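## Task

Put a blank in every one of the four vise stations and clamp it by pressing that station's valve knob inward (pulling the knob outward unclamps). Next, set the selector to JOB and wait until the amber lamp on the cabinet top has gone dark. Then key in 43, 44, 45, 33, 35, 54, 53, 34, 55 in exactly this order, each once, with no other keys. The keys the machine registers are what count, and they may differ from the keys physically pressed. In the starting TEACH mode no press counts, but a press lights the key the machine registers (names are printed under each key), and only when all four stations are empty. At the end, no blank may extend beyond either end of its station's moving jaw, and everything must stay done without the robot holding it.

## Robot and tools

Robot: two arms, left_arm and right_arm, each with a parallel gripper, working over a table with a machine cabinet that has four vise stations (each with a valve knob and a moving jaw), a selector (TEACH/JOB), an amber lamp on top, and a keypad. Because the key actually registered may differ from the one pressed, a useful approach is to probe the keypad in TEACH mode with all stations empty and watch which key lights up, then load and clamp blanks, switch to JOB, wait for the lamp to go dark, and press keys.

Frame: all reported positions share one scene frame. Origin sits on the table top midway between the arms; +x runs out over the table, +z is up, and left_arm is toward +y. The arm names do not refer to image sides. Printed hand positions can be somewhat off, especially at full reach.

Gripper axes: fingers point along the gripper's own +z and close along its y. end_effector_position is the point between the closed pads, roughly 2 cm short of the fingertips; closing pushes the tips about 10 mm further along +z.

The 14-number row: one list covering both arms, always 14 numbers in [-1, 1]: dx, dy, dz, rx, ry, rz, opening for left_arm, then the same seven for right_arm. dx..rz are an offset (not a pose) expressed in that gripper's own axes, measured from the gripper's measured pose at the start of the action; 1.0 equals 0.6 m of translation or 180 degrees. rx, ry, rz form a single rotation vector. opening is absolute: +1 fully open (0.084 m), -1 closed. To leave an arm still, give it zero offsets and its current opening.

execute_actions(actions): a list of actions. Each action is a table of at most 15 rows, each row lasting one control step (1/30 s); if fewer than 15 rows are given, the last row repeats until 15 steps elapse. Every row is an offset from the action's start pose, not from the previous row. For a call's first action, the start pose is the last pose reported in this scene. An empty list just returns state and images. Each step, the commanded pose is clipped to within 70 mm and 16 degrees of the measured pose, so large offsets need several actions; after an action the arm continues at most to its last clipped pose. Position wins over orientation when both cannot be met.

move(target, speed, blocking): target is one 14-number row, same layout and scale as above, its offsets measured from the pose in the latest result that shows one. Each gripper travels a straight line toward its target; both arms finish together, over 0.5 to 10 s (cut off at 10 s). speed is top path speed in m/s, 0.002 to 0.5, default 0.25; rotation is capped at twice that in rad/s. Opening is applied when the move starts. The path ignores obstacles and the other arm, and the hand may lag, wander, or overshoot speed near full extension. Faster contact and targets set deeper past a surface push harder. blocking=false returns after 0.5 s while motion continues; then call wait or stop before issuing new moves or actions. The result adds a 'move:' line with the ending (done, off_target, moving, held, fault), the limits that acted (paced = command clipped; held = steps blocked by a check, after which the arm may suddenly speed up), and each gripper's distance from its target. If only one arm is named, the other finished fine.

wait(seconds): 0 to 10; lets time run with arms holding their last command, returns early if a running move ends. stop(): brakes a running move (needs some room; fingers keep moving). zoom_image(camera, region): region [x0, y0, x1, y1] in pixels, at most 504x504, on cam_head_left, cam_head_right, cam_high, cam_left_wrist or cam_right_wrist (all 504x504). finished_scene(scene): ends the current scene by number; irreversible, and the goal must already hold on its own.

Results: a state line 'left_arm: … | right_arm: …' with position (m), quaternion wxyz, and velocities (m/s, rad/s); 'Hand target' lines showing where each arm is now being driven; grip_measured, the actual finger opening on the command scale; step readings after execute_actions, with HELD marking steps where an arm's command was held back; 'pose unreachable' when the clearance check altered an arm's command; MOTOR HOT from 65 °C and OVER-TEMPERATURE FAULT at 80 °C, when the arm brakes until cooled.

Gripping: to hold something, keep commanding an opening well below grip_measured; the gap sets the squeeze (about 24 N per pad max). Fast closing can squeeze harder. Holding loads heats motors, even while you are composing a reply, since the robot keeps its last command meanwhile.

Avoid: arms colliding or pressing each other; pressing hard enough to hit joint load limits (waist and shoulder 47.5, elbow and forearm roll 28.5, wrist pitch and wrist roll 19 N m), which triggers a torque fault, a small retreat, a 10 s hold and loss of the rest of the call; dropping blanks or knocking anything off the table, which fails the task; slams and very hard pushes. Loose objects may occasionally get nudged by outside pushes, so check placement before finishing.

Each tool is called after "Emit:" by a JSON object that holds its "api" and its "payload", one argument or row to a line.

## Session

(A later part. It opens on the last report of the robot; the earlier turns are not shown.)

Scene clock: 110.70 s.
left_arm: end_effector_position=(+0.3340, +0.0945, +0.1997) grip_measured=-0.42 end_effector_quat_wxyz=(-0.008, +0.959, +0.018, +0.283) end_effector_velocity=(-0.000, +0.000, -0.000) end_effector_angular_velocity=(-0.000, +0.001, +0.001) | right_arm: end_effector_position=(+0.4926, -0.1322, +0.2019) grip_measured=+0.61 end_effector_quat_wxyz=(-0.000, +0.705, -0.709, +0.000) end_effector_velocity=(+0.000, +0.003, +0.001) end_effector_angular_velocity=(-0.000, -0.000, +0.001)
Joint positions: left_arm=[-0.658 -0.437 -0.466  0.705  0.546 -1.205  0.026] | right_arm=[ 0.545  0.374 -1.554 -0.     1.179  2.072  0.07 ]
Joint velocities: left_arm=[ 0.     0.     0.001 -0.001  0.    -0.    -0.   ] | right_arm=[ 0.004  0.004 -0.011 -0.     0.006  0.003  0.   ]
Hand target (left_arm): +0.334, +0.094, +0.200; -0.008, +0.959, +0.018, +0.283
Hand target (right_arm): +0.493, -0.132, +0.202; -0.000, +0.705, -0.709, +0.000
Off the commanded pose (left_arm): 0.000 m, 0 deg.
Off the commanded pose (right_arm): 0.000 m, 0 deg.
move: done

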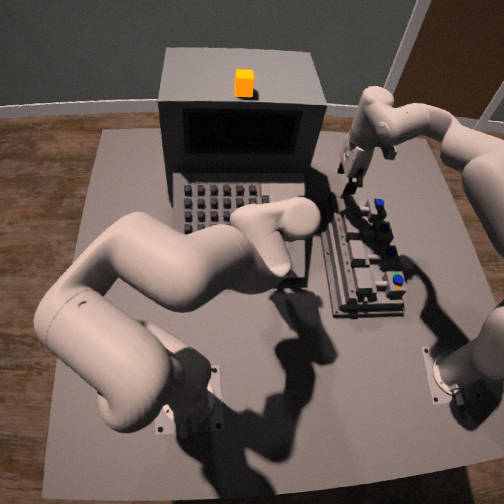

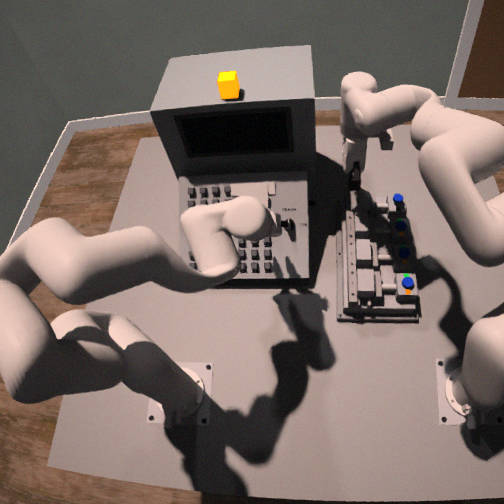

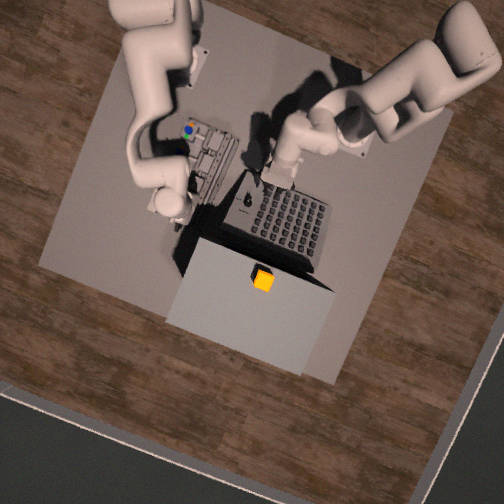

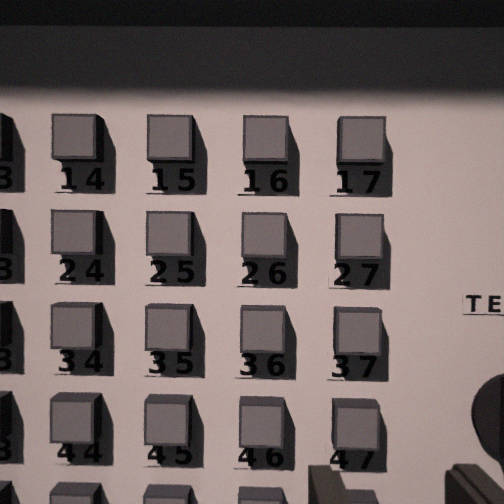

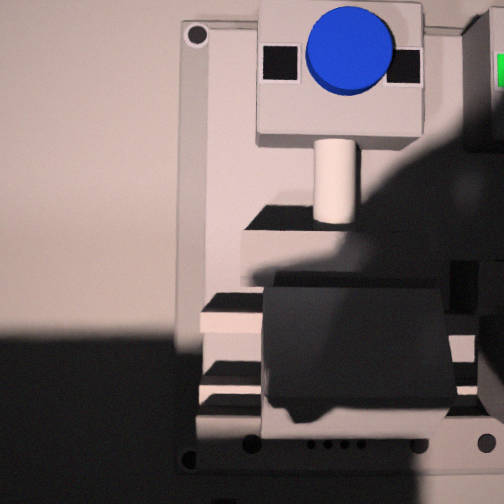

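Emit:
{"api": "move", "payload": {
  "target": [0,0,0,0,0,0,-0.4,-0.035,0,0.08,0,0,0,-0.1]
}}

Emit:
{"api": "move", "payload": {
  "target": [0,0,0,0,0,0,-0.4,0,0,0.05,0,0,0,-0.1],
  "speed": 0.1
}}

Emit:
{"api": "move", "payload": {
  "target": [0,0,0,0,0,0,-0.4,0.035,0,0,0,0,0,-0.1],
  "speed": 0.03
}}

Emit:
{"api": "zoom_image", "payload": {
  "camera": "cam_head_right",
  "region": [330,170,430,260]
}}

Scene clock: 112.97 s.
left_arm: end_effector_position=(+0.3340, +0.0945, +0.1997) grip_measured=-0.42 end_effector_quat_wxyz=(-0.008, +0.959, +0.018, +0.283) end_effector_velocity=(+0.000, -0.000, +0.000) end_effector_angular_velocity=(-0.001, -0.000, +0.001) | right_arm: end_effector_position=(+0.4928, -0.1111, +0.1546) grip_measured=-0.11 end_effector_quat_wxyz=(-0.001, +0.705, -0.709, +0.000) end_effector_velocity=(-0.001, -0.000, -0.005) end_effector_angular_velocity=(-0.004, +0.006, +0.000)
Joint positions: left_arm=[-0.658 -0.437 -0.466  0.705  0.546 -1.205  0.026] | right_arm=[ 0.576  0.45  -1.527 -0.     1.076  2.104  0.039]
Joint velocities: left_arm=[-0.    -0.001 -0.001 -0.001  0.001  0.    -0.   ] | right_arm=[ 0.001  0.007  0.003 -0.001 -0.003  0.001 -0.   ]
Hand target (left_arm): +0.334, +0.094, +0.200; -0.008, +0.959, +0.018, +0.283
Hand target (right_arm): +0.493, -0.111, +0.154; -0.000, +0.705, -0.709, +0.000
Off the commanded pose (left_arm): 0.000 m, 0 deg.
Off the commanded pose (right_arm): 0.001 m, 0 deg.
move: done

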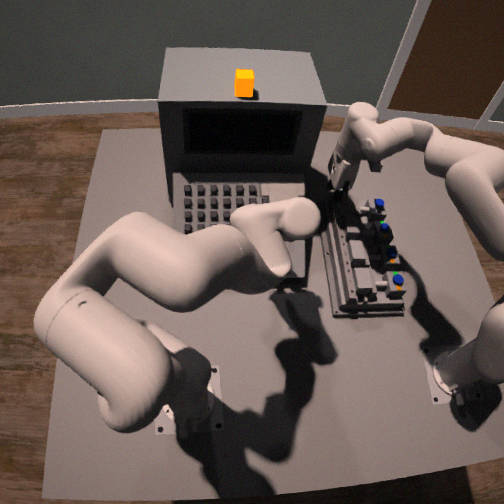

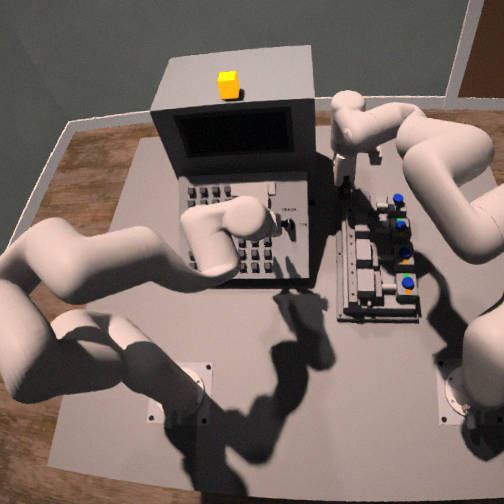

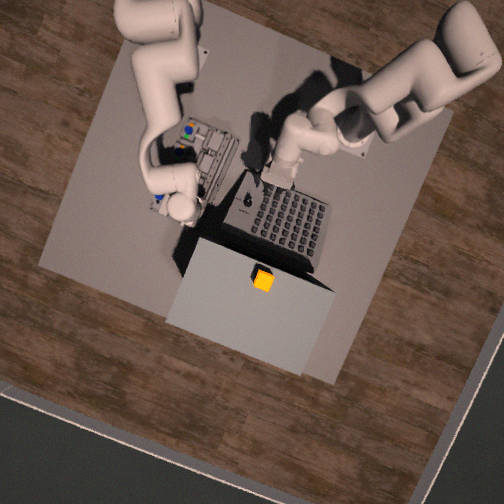

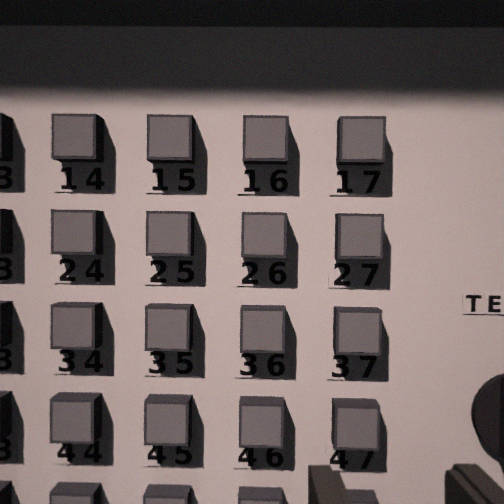

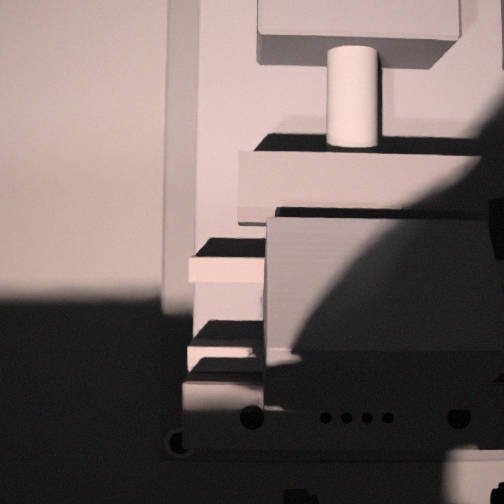

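Scene clock: 113.77 s.
left_arm: end_effector_position=(+0.3340, +0.0945, +0.1997) grip_measured=-0.42 end_effector_quat_wxyz=(-0.008, +0.959, +0.018, +0.283) end_effector_velocity=(+0.000, -0.000, +0.001) end_effector_angular_velocity=(-0.000, -0.001, -0.001) | right_arm: end_effector_position=(+0.4928, -0.1110, +0.1252) grip_measured=-0.11 end_effector_quat_wxyz=(-0.001, +0.705, -0.709, +0.000) end_effector_velocity=(+0.001, +0.001, -0.000) end_effector_angular_velocity=(+0.003, -0.005, +0.001)
Joint positions: left_arm=[-0.658 -0.437 -0.466  0.705  0.546 -1.205  0.026] | right_arm=[ 0.576  0.482 -1.488 -0.     1.004  2.104  0.039]
Joint velocities: left_arm=[-0.    -0.001 -0.     0.001 -0.001  0.     0.   ] | right_arm=[ 0.     0.001  0.001  0.    -0.008 -0.001 -0.   ]
Hand target (left_arm): +0.334, +0.094, +0.200; -0.008, +0.959, +0.018, +0.283
Hand target (right_arm): +0.493, -0.111, +0.125; -0.001, +0.705, -0.709, +0.000
Off the commanded pose (left_arm): 0.000 m, 0 deg.
Off the commanded pose (right_arm): 0.001 m, 0 deg.
move: done

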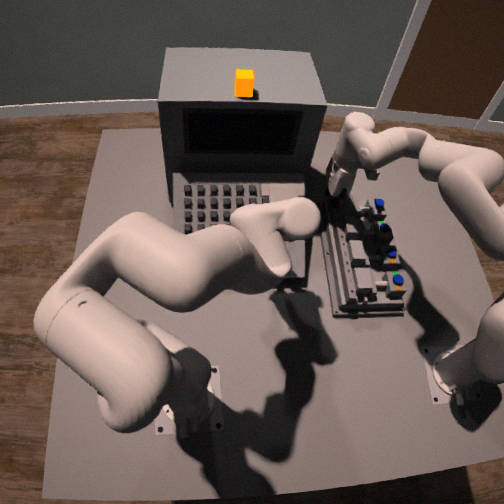

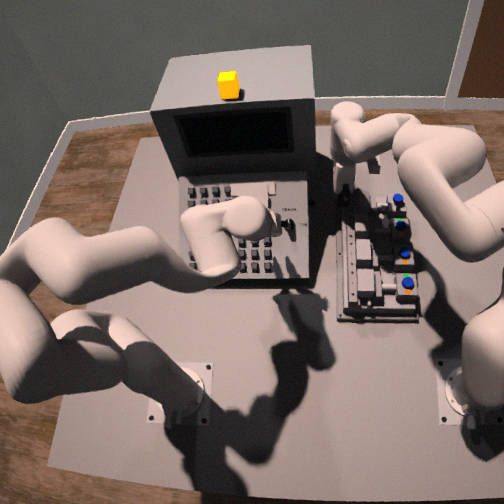

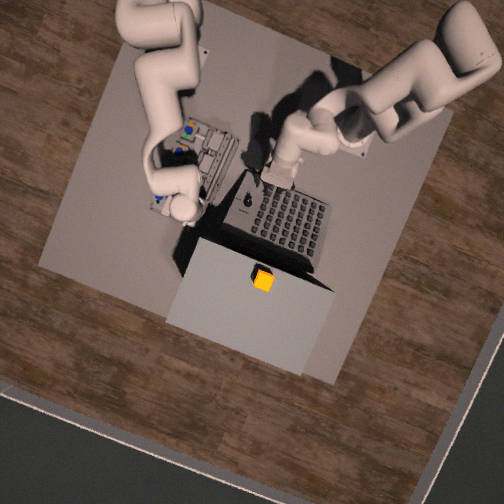

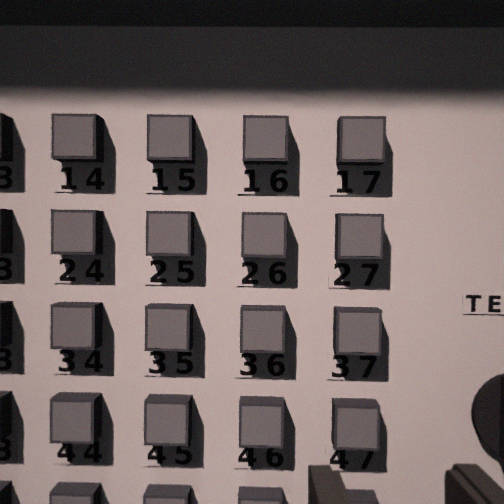

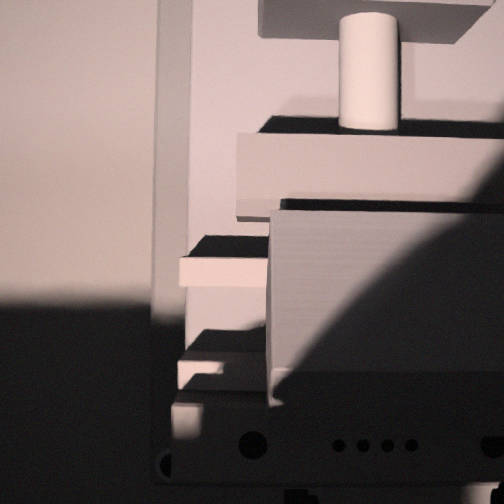

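Scene clock: 114.80 s.
left_arm: end_effector_position=(+0.3340, +0.0945, +0.1997) grip_measured=-0.42 end_effector_quat_wxyz=(-0.008, +0.959, +0.018, +0.283) end_effector_velocity=(-0.000, -0.000, -0.000) end_effector_angular_velocity=(-0.000, -0.000, -0.001) | right_arm: end_effector_position=(+0.4932, -0.1313, +0.1262) grip_measured=-0.11 end_effector_quat_wxyz=(-0.002, +0.705, -0.709, +0.001) end_effector_velocity=(-0.001, -0.002, -0.001) end_effector_angular_velocity=(-0.000, +0.003, -0.000)
Joint positions: left_arm=[-0.658 -0.437 -0.466  0.705  0.546 -1.205  0.026] | right_arm=[ 0.545  0.446 -1.436  0.     0.985  2.072  0.039]
Joint velocities: left_arm=[-0.    -0.     0.001  0.    -0.001  0.    -0.   ] | right_arm=[-0.002 -0.001  0.006  0.001 -0.002 -0.003  0.   ]
Hand target (left_arm): +0.334, +0.094, +0.200; -0.008, +0.959, +0.018, +0.283
Hand target (right_arm): +0.493, -0.132, +0.125; -0.001, +0.705, -0.709, +0.000
Off the commanded pose (left_arm): 0.000 m, 0 deg.
Off the commanded pose (right_arm): 0.001 m, 0 deg.
move: done

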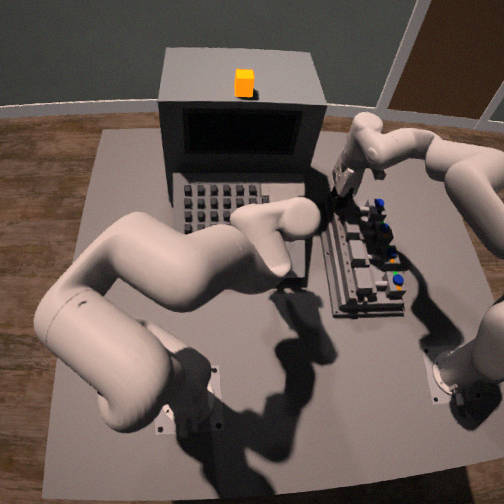

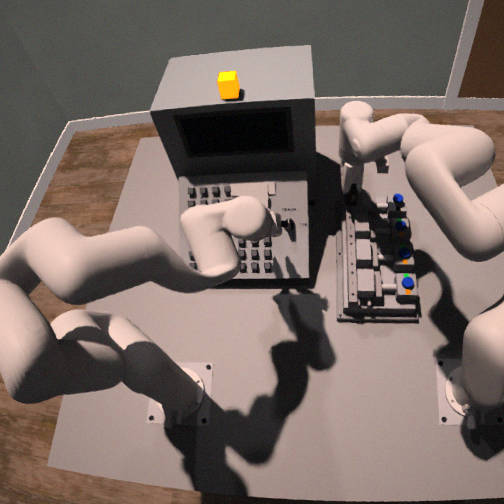

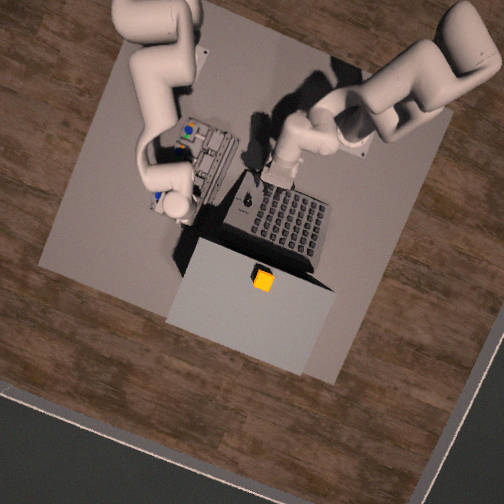

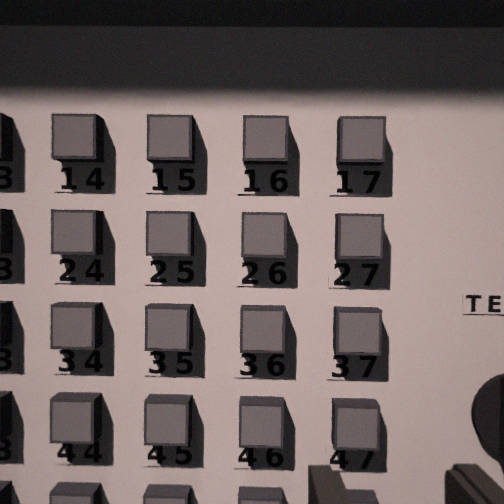

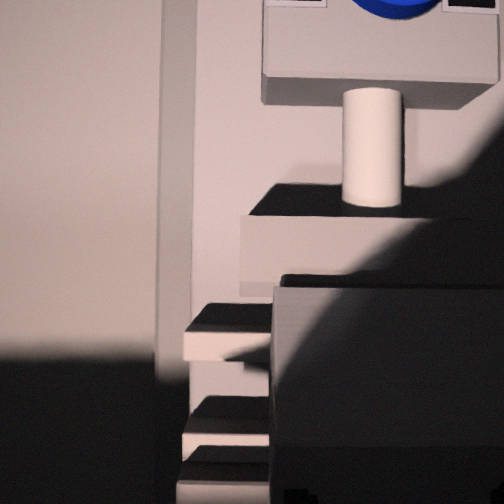

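Region (330, 170, 430, 260) of cam_head_right's 504x504 image, scaled by 5.040, with more detail than that image has; it fills the top 454 rows of this view, and the rest is white.

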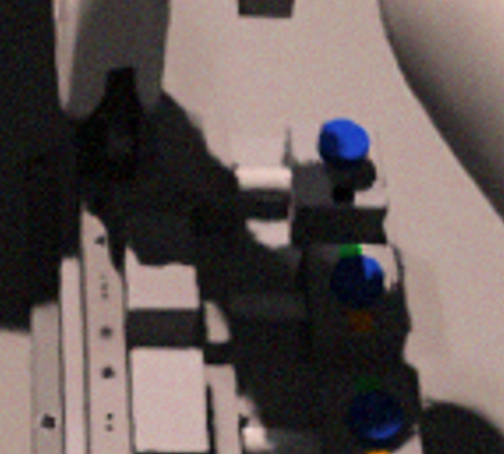

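Emit:
{"api": "move", "payload": {
  "target": [0,0,0,0,0,0,-0.4,-0.01,0,-0.06,0,0,0,-0.1]
}}

Emit:
{"api": "move", "payload": {
  "target": [0,0,0,0,0,0,-0.4,0.113,0.002,0.007,0,-0.183,0,0.64],
  "speed": 0.4
}}

Emit:
{"api": "move", "payload": {
  "target": [0,0,0,0,0,0,-0.4,0,0,0.035,0,0,0,0.64],
  "speed": 0.15
}}

Scene clock: 118.13 s.
left_arm: end_effector_position=(+0.3340, +0.0945, +0.1997) grip_measured=-0.42 end_effector_quat_wxyz=(-0.008, +0.959, +0.018, +0.283) end_effector_velocity=(-0.000, +0.000, -0.001) end_effector_angular_velocity=(+0.002, +0.001, -0.001) | right_arm: end_effector_position=(+0.4929, -0.1257, +0.1613) grip_measured=-0.11 end_effector_quat_wxyz=(-0.002, +0.705, -0.709, +0.000) end_effector_velocity=(+0.002, +0.001, +0.006) end_effector_angular_velocity=(+0.003, -0.006, -0.000)
Joint positions: left_arm=[-0.658 -0.437 -0.466  0.705  0.546 -1.205  0.026] | right_arm=[ 0.554  0.417 -1.497 -0.     1.077  2.082  0.039]
Joint velocities: left_arm=[-0.     0.001  0.     0.001 -0.     0.    -0.   ] | right_arm=[ 0.001 -0.004 -0.011 -0.     0.008  0.001  0.   ]
Hand target (left_arm): +0.334, +0.094, +0.200; -0.008, +0.959, +0.018, +0.283
Hand target (right_arm): +0.493, -0.125, +0.162; -0.002, +0.705, -0.709, +0.001
Off the commanded pose (left_arm): 0.000 m, 0 deg.
Off the commanded pose (right_arm): 0.001 m, 0 deg.
move: done

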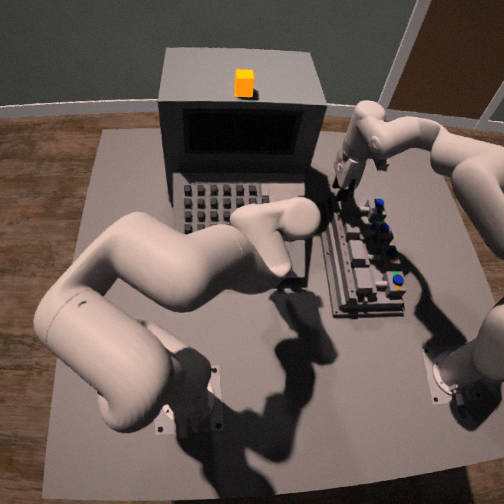

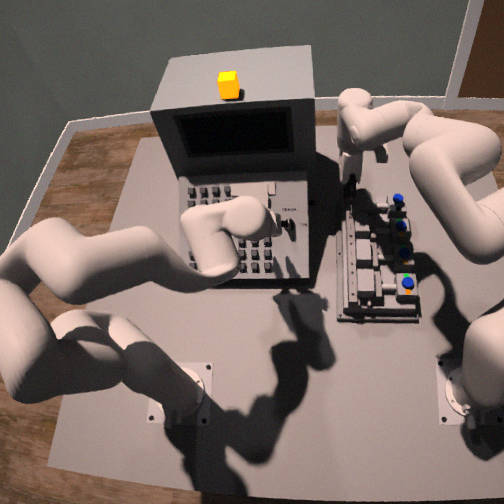

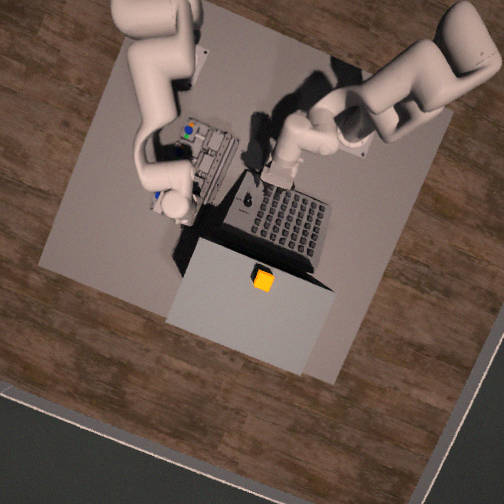

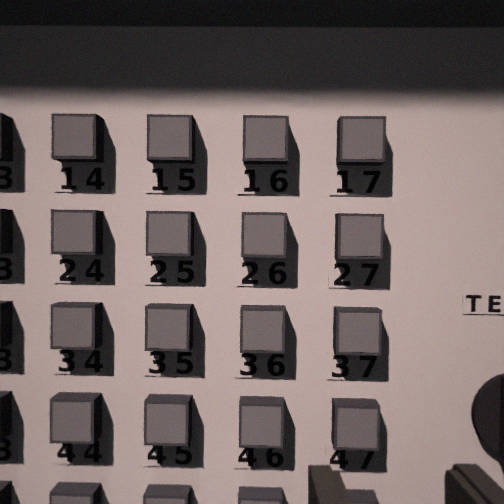

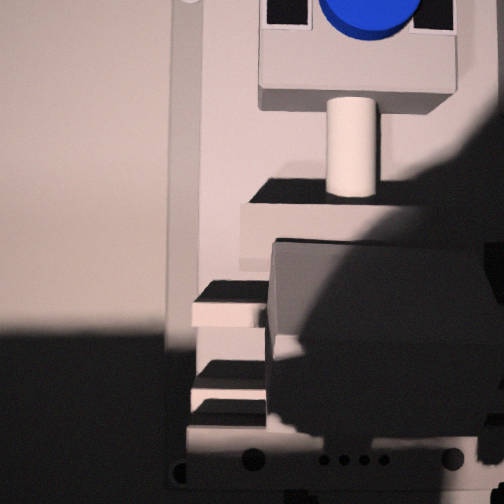

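Scene clock: 119.50 s.
left_arm: end_effector_position=(+0.3340, +0.0945, +0.1997) grip_measured=-0.42 end_effector_quat_wxyz=(-0.008, +0.959, +0.018, +0.283) end_effector_velocity=(+0.000, -0.000, +0.001) end_effector_angular_velocity=(-0.003, -0.001, +0.000) | right_arm: end_effector_position=(+0.4912, -0.1938, +0.1568) grip_measured=+0.64 end_effector_quat_wxyz=(-0.201, +0.676, -0.680, -0.199) end_effector_velocity=(-0.001, -0.001, -0.002) end_effector_angular_velocity=(+0.011, +0.004, +0.002)
Joint positions: left_arm=[-0.658 -0.437 -0.466  0.705  0.546 -1.205  0.026] | right_arm=[ 0.26   0.254 -1.158  0.733  0.912  1.323  0.07 ]
Joint velocities: left_arm=[ 0.    -0.002 -0.    -0.001 -0.001  0.     0.   ] | right_arm=[-0.006  0.002  0.003  0.013  0.006 -0.015 -0.   ]
Hand target (left_arm): +0.334, +0.094, +0.200; -0.008, +0.959, +0.018, +0.283
Hand target (right_arm): +0.491, -0.194, +0.157; -0.201, +0.676, -0.680, -0.199
Off the commanded pose (left_arm): 0.000 m, 0 deg.
Off the commanded pose (right_arm): 0.000 m, 0 deg.
move: done

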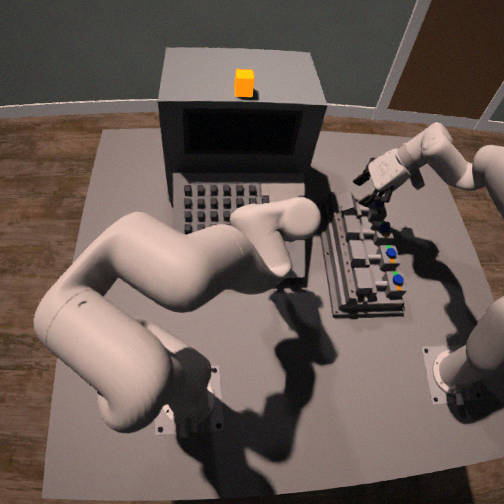

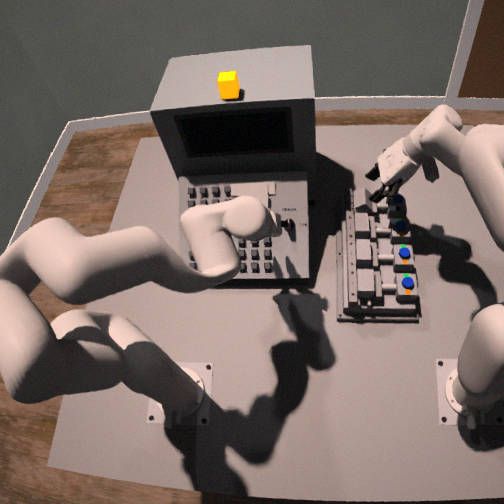

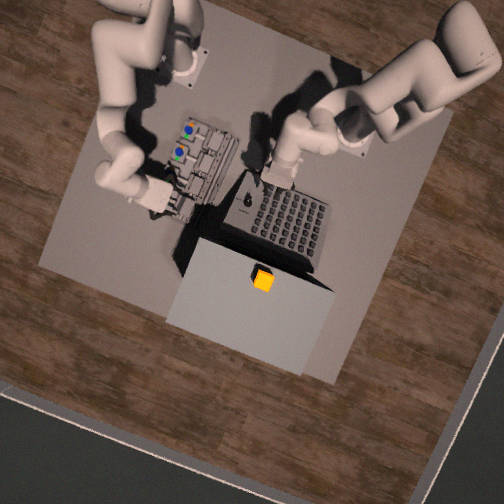

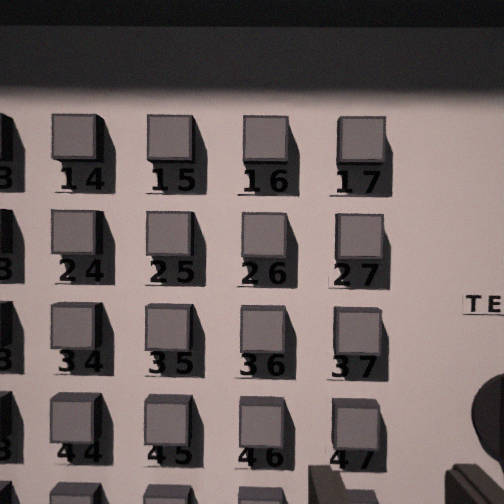

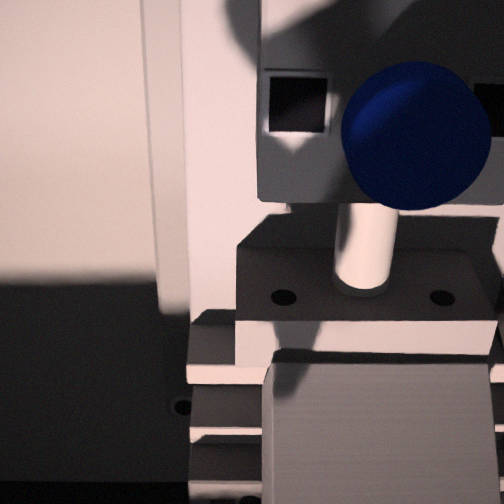

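Scene clock: 120.27 s.
left_arm: end_effector_position=(+0.3340, +0.0945, +0.1997) grip_measured=-0.42 end_effector_quat_wxyz=(-0.008, +0.959, +0.018, +0.283) end_effector_velocity=(+0.000, -0.000, +0.000) end_effector_angular_velocity=(-0.001, -0.001, -0.000) | right_arm: end_effector_position=(+0.4913, -0.1825, +0.1395) grip_measured=+0.64 end_effector_quat_wxyz=(-0.201, +0.676, -0.680, -0.198) end_effector_velocity=(-0.000, +0.001, -0.002) end_effector_angular_velocity=(-0.001, +0.001, +0.000)
Joint positions: left_arm=[-0.658 -0.437 -0.466  0.705  0.546 -1.205  0.026] | right_arm=[ 0.287  0.289 -1.154  0.76   0.869  1.309  0.07 ]
Joint velocities: left_arm=[ 0.    -0.001  0.    -0.    -0.001 -0.     0.   ] | right_arm=[ 0.002  0.004  0.001  0.002 -0.005 -0.002  0.   ]
Hand target (left_arm): +0.334, +0.094, +0.200; -0.008, +0.959, +0.018, +0.283
Hand target (right_arm): +0.491, -0.182, +0.139; -0.201, +0.676, -0.680, -0.199
Off the commanded pose (left_arm): 0.000 m, 0 deg.
Off the commanded pose (right_arm): 0.000 m, 0 deg.
move: done

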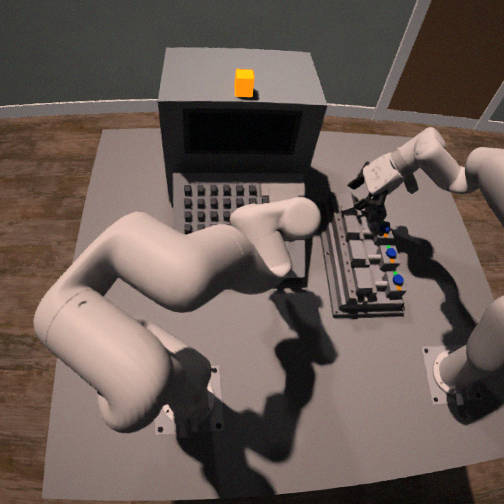

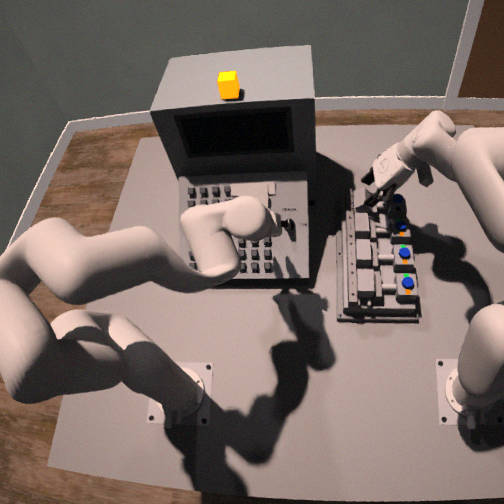

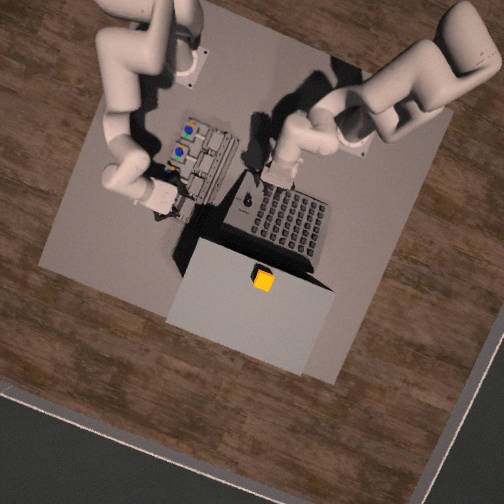

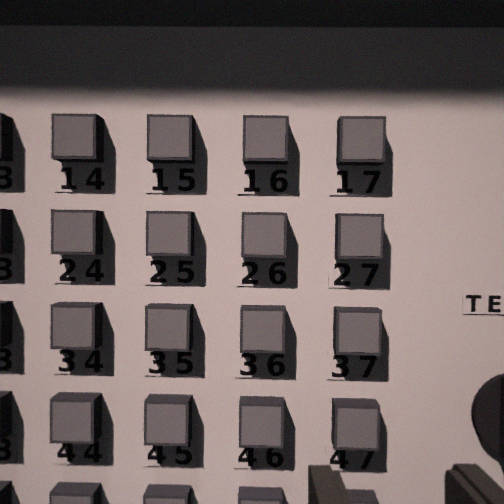

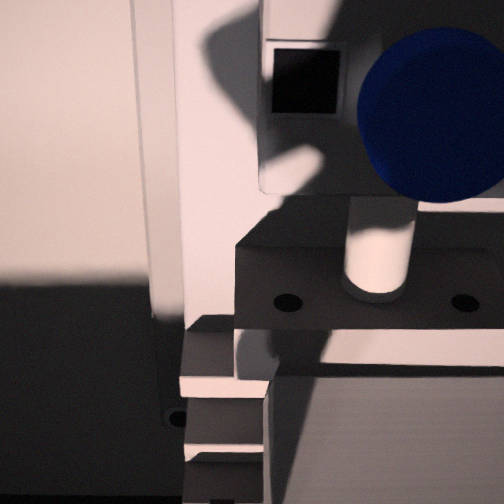

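Emit:
{"api": "move", "payload": {
  "target": [0,0,0,0,0,0,-0.4,0.03,0.002,0,0,-0.06,0,0.66]
}}

Emit:
{"api": "zoom_image", "payload": {
  "camera": "cam_head_left",
  "region": [320,160,410,240]
}}

Scene clock: 122.50 s.
left_arm: end_effector_position=(+0.3340, +0.0945, +0.1997) grip_measured=-0.42 end_effector_quat_wxyz=(-0.008, +0.959, +0.018, +0.283) end_effector_velocity=(+0.000, -0.000, +0.000) end_effector_angular_velocity=(-0.000, -0.001, -0.001) | right_arm: end_effector_position=(+0.4899, -0.1975, +0.1298) grip_measured=+0.66 end_effector_quat_wxyz=(-0.264, +0.655, -0.659, -0.261) end_effector_velocity=(-0.001, -0.000, -0.001) end_effector_angular_velocity=(+0.008, +0.002, +0.001)
Joint positions: left_arm=[-0.658 -0.437 -0.466  0.705  0.546 -1.205  0.026] | right_arm=[ 0.192  0.323 -1.126  0.987  0.955  1.056  0.071]
Joint velocities: left_arm=[ 0.    -0.     0.     0.001 -0.001 -0.    -0.   ] | right_arm=[-0.003  0.001  0.003  0.008  0.005 -0.01  -0.   ]
Hand target (left_arm): +0.334, +0.094, +0.200; -0.008, +0.959, +0.018, +0.283
Hand target (right_arm): +0.490, -0.198, +0.130; -0.264, +0.654, -0.659, -0.261
Off the commanded pose (left_arm): 0.000 m, 0 deg.
Off the commanded pose (right_arm): 0.000 m, 0 deg.
move: done

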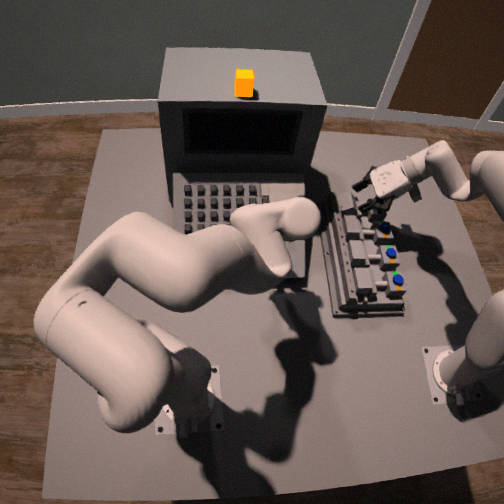

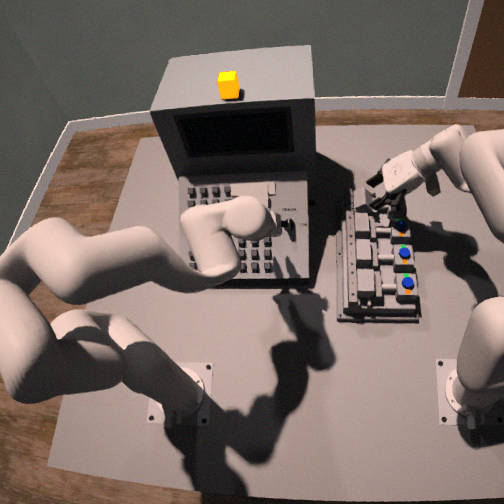

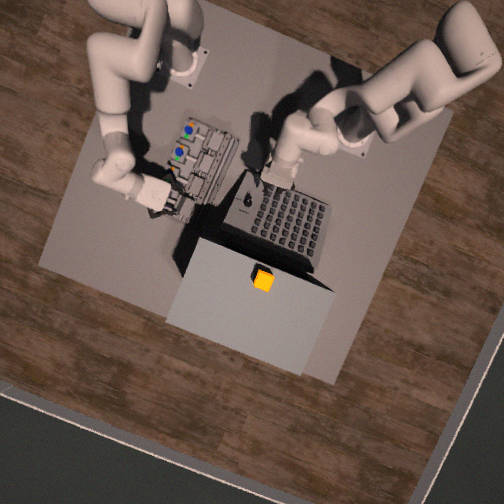

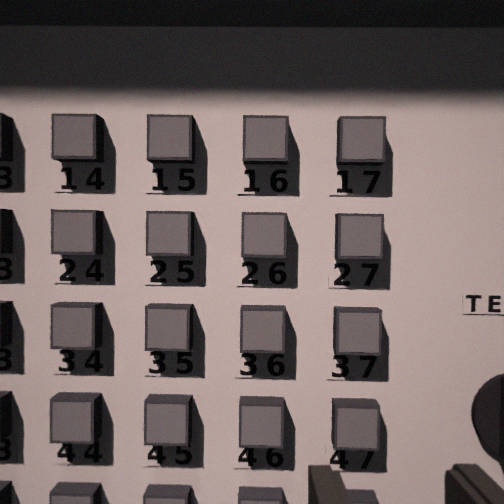

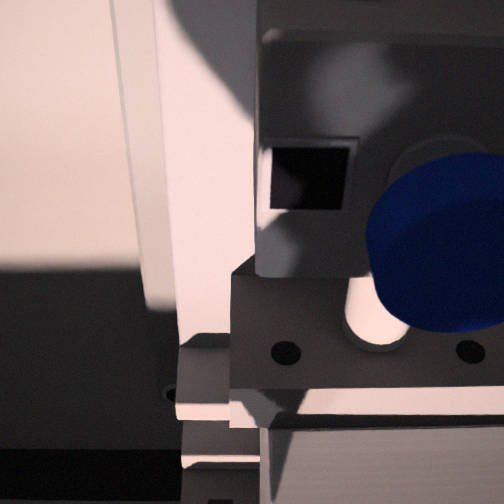

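Region (320, 160, 410, 240) of cam_head_left's 504x504 image, scaled by 5.600, with more detail than that image has.

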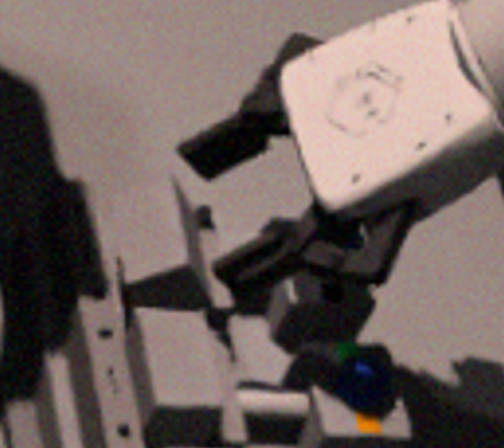

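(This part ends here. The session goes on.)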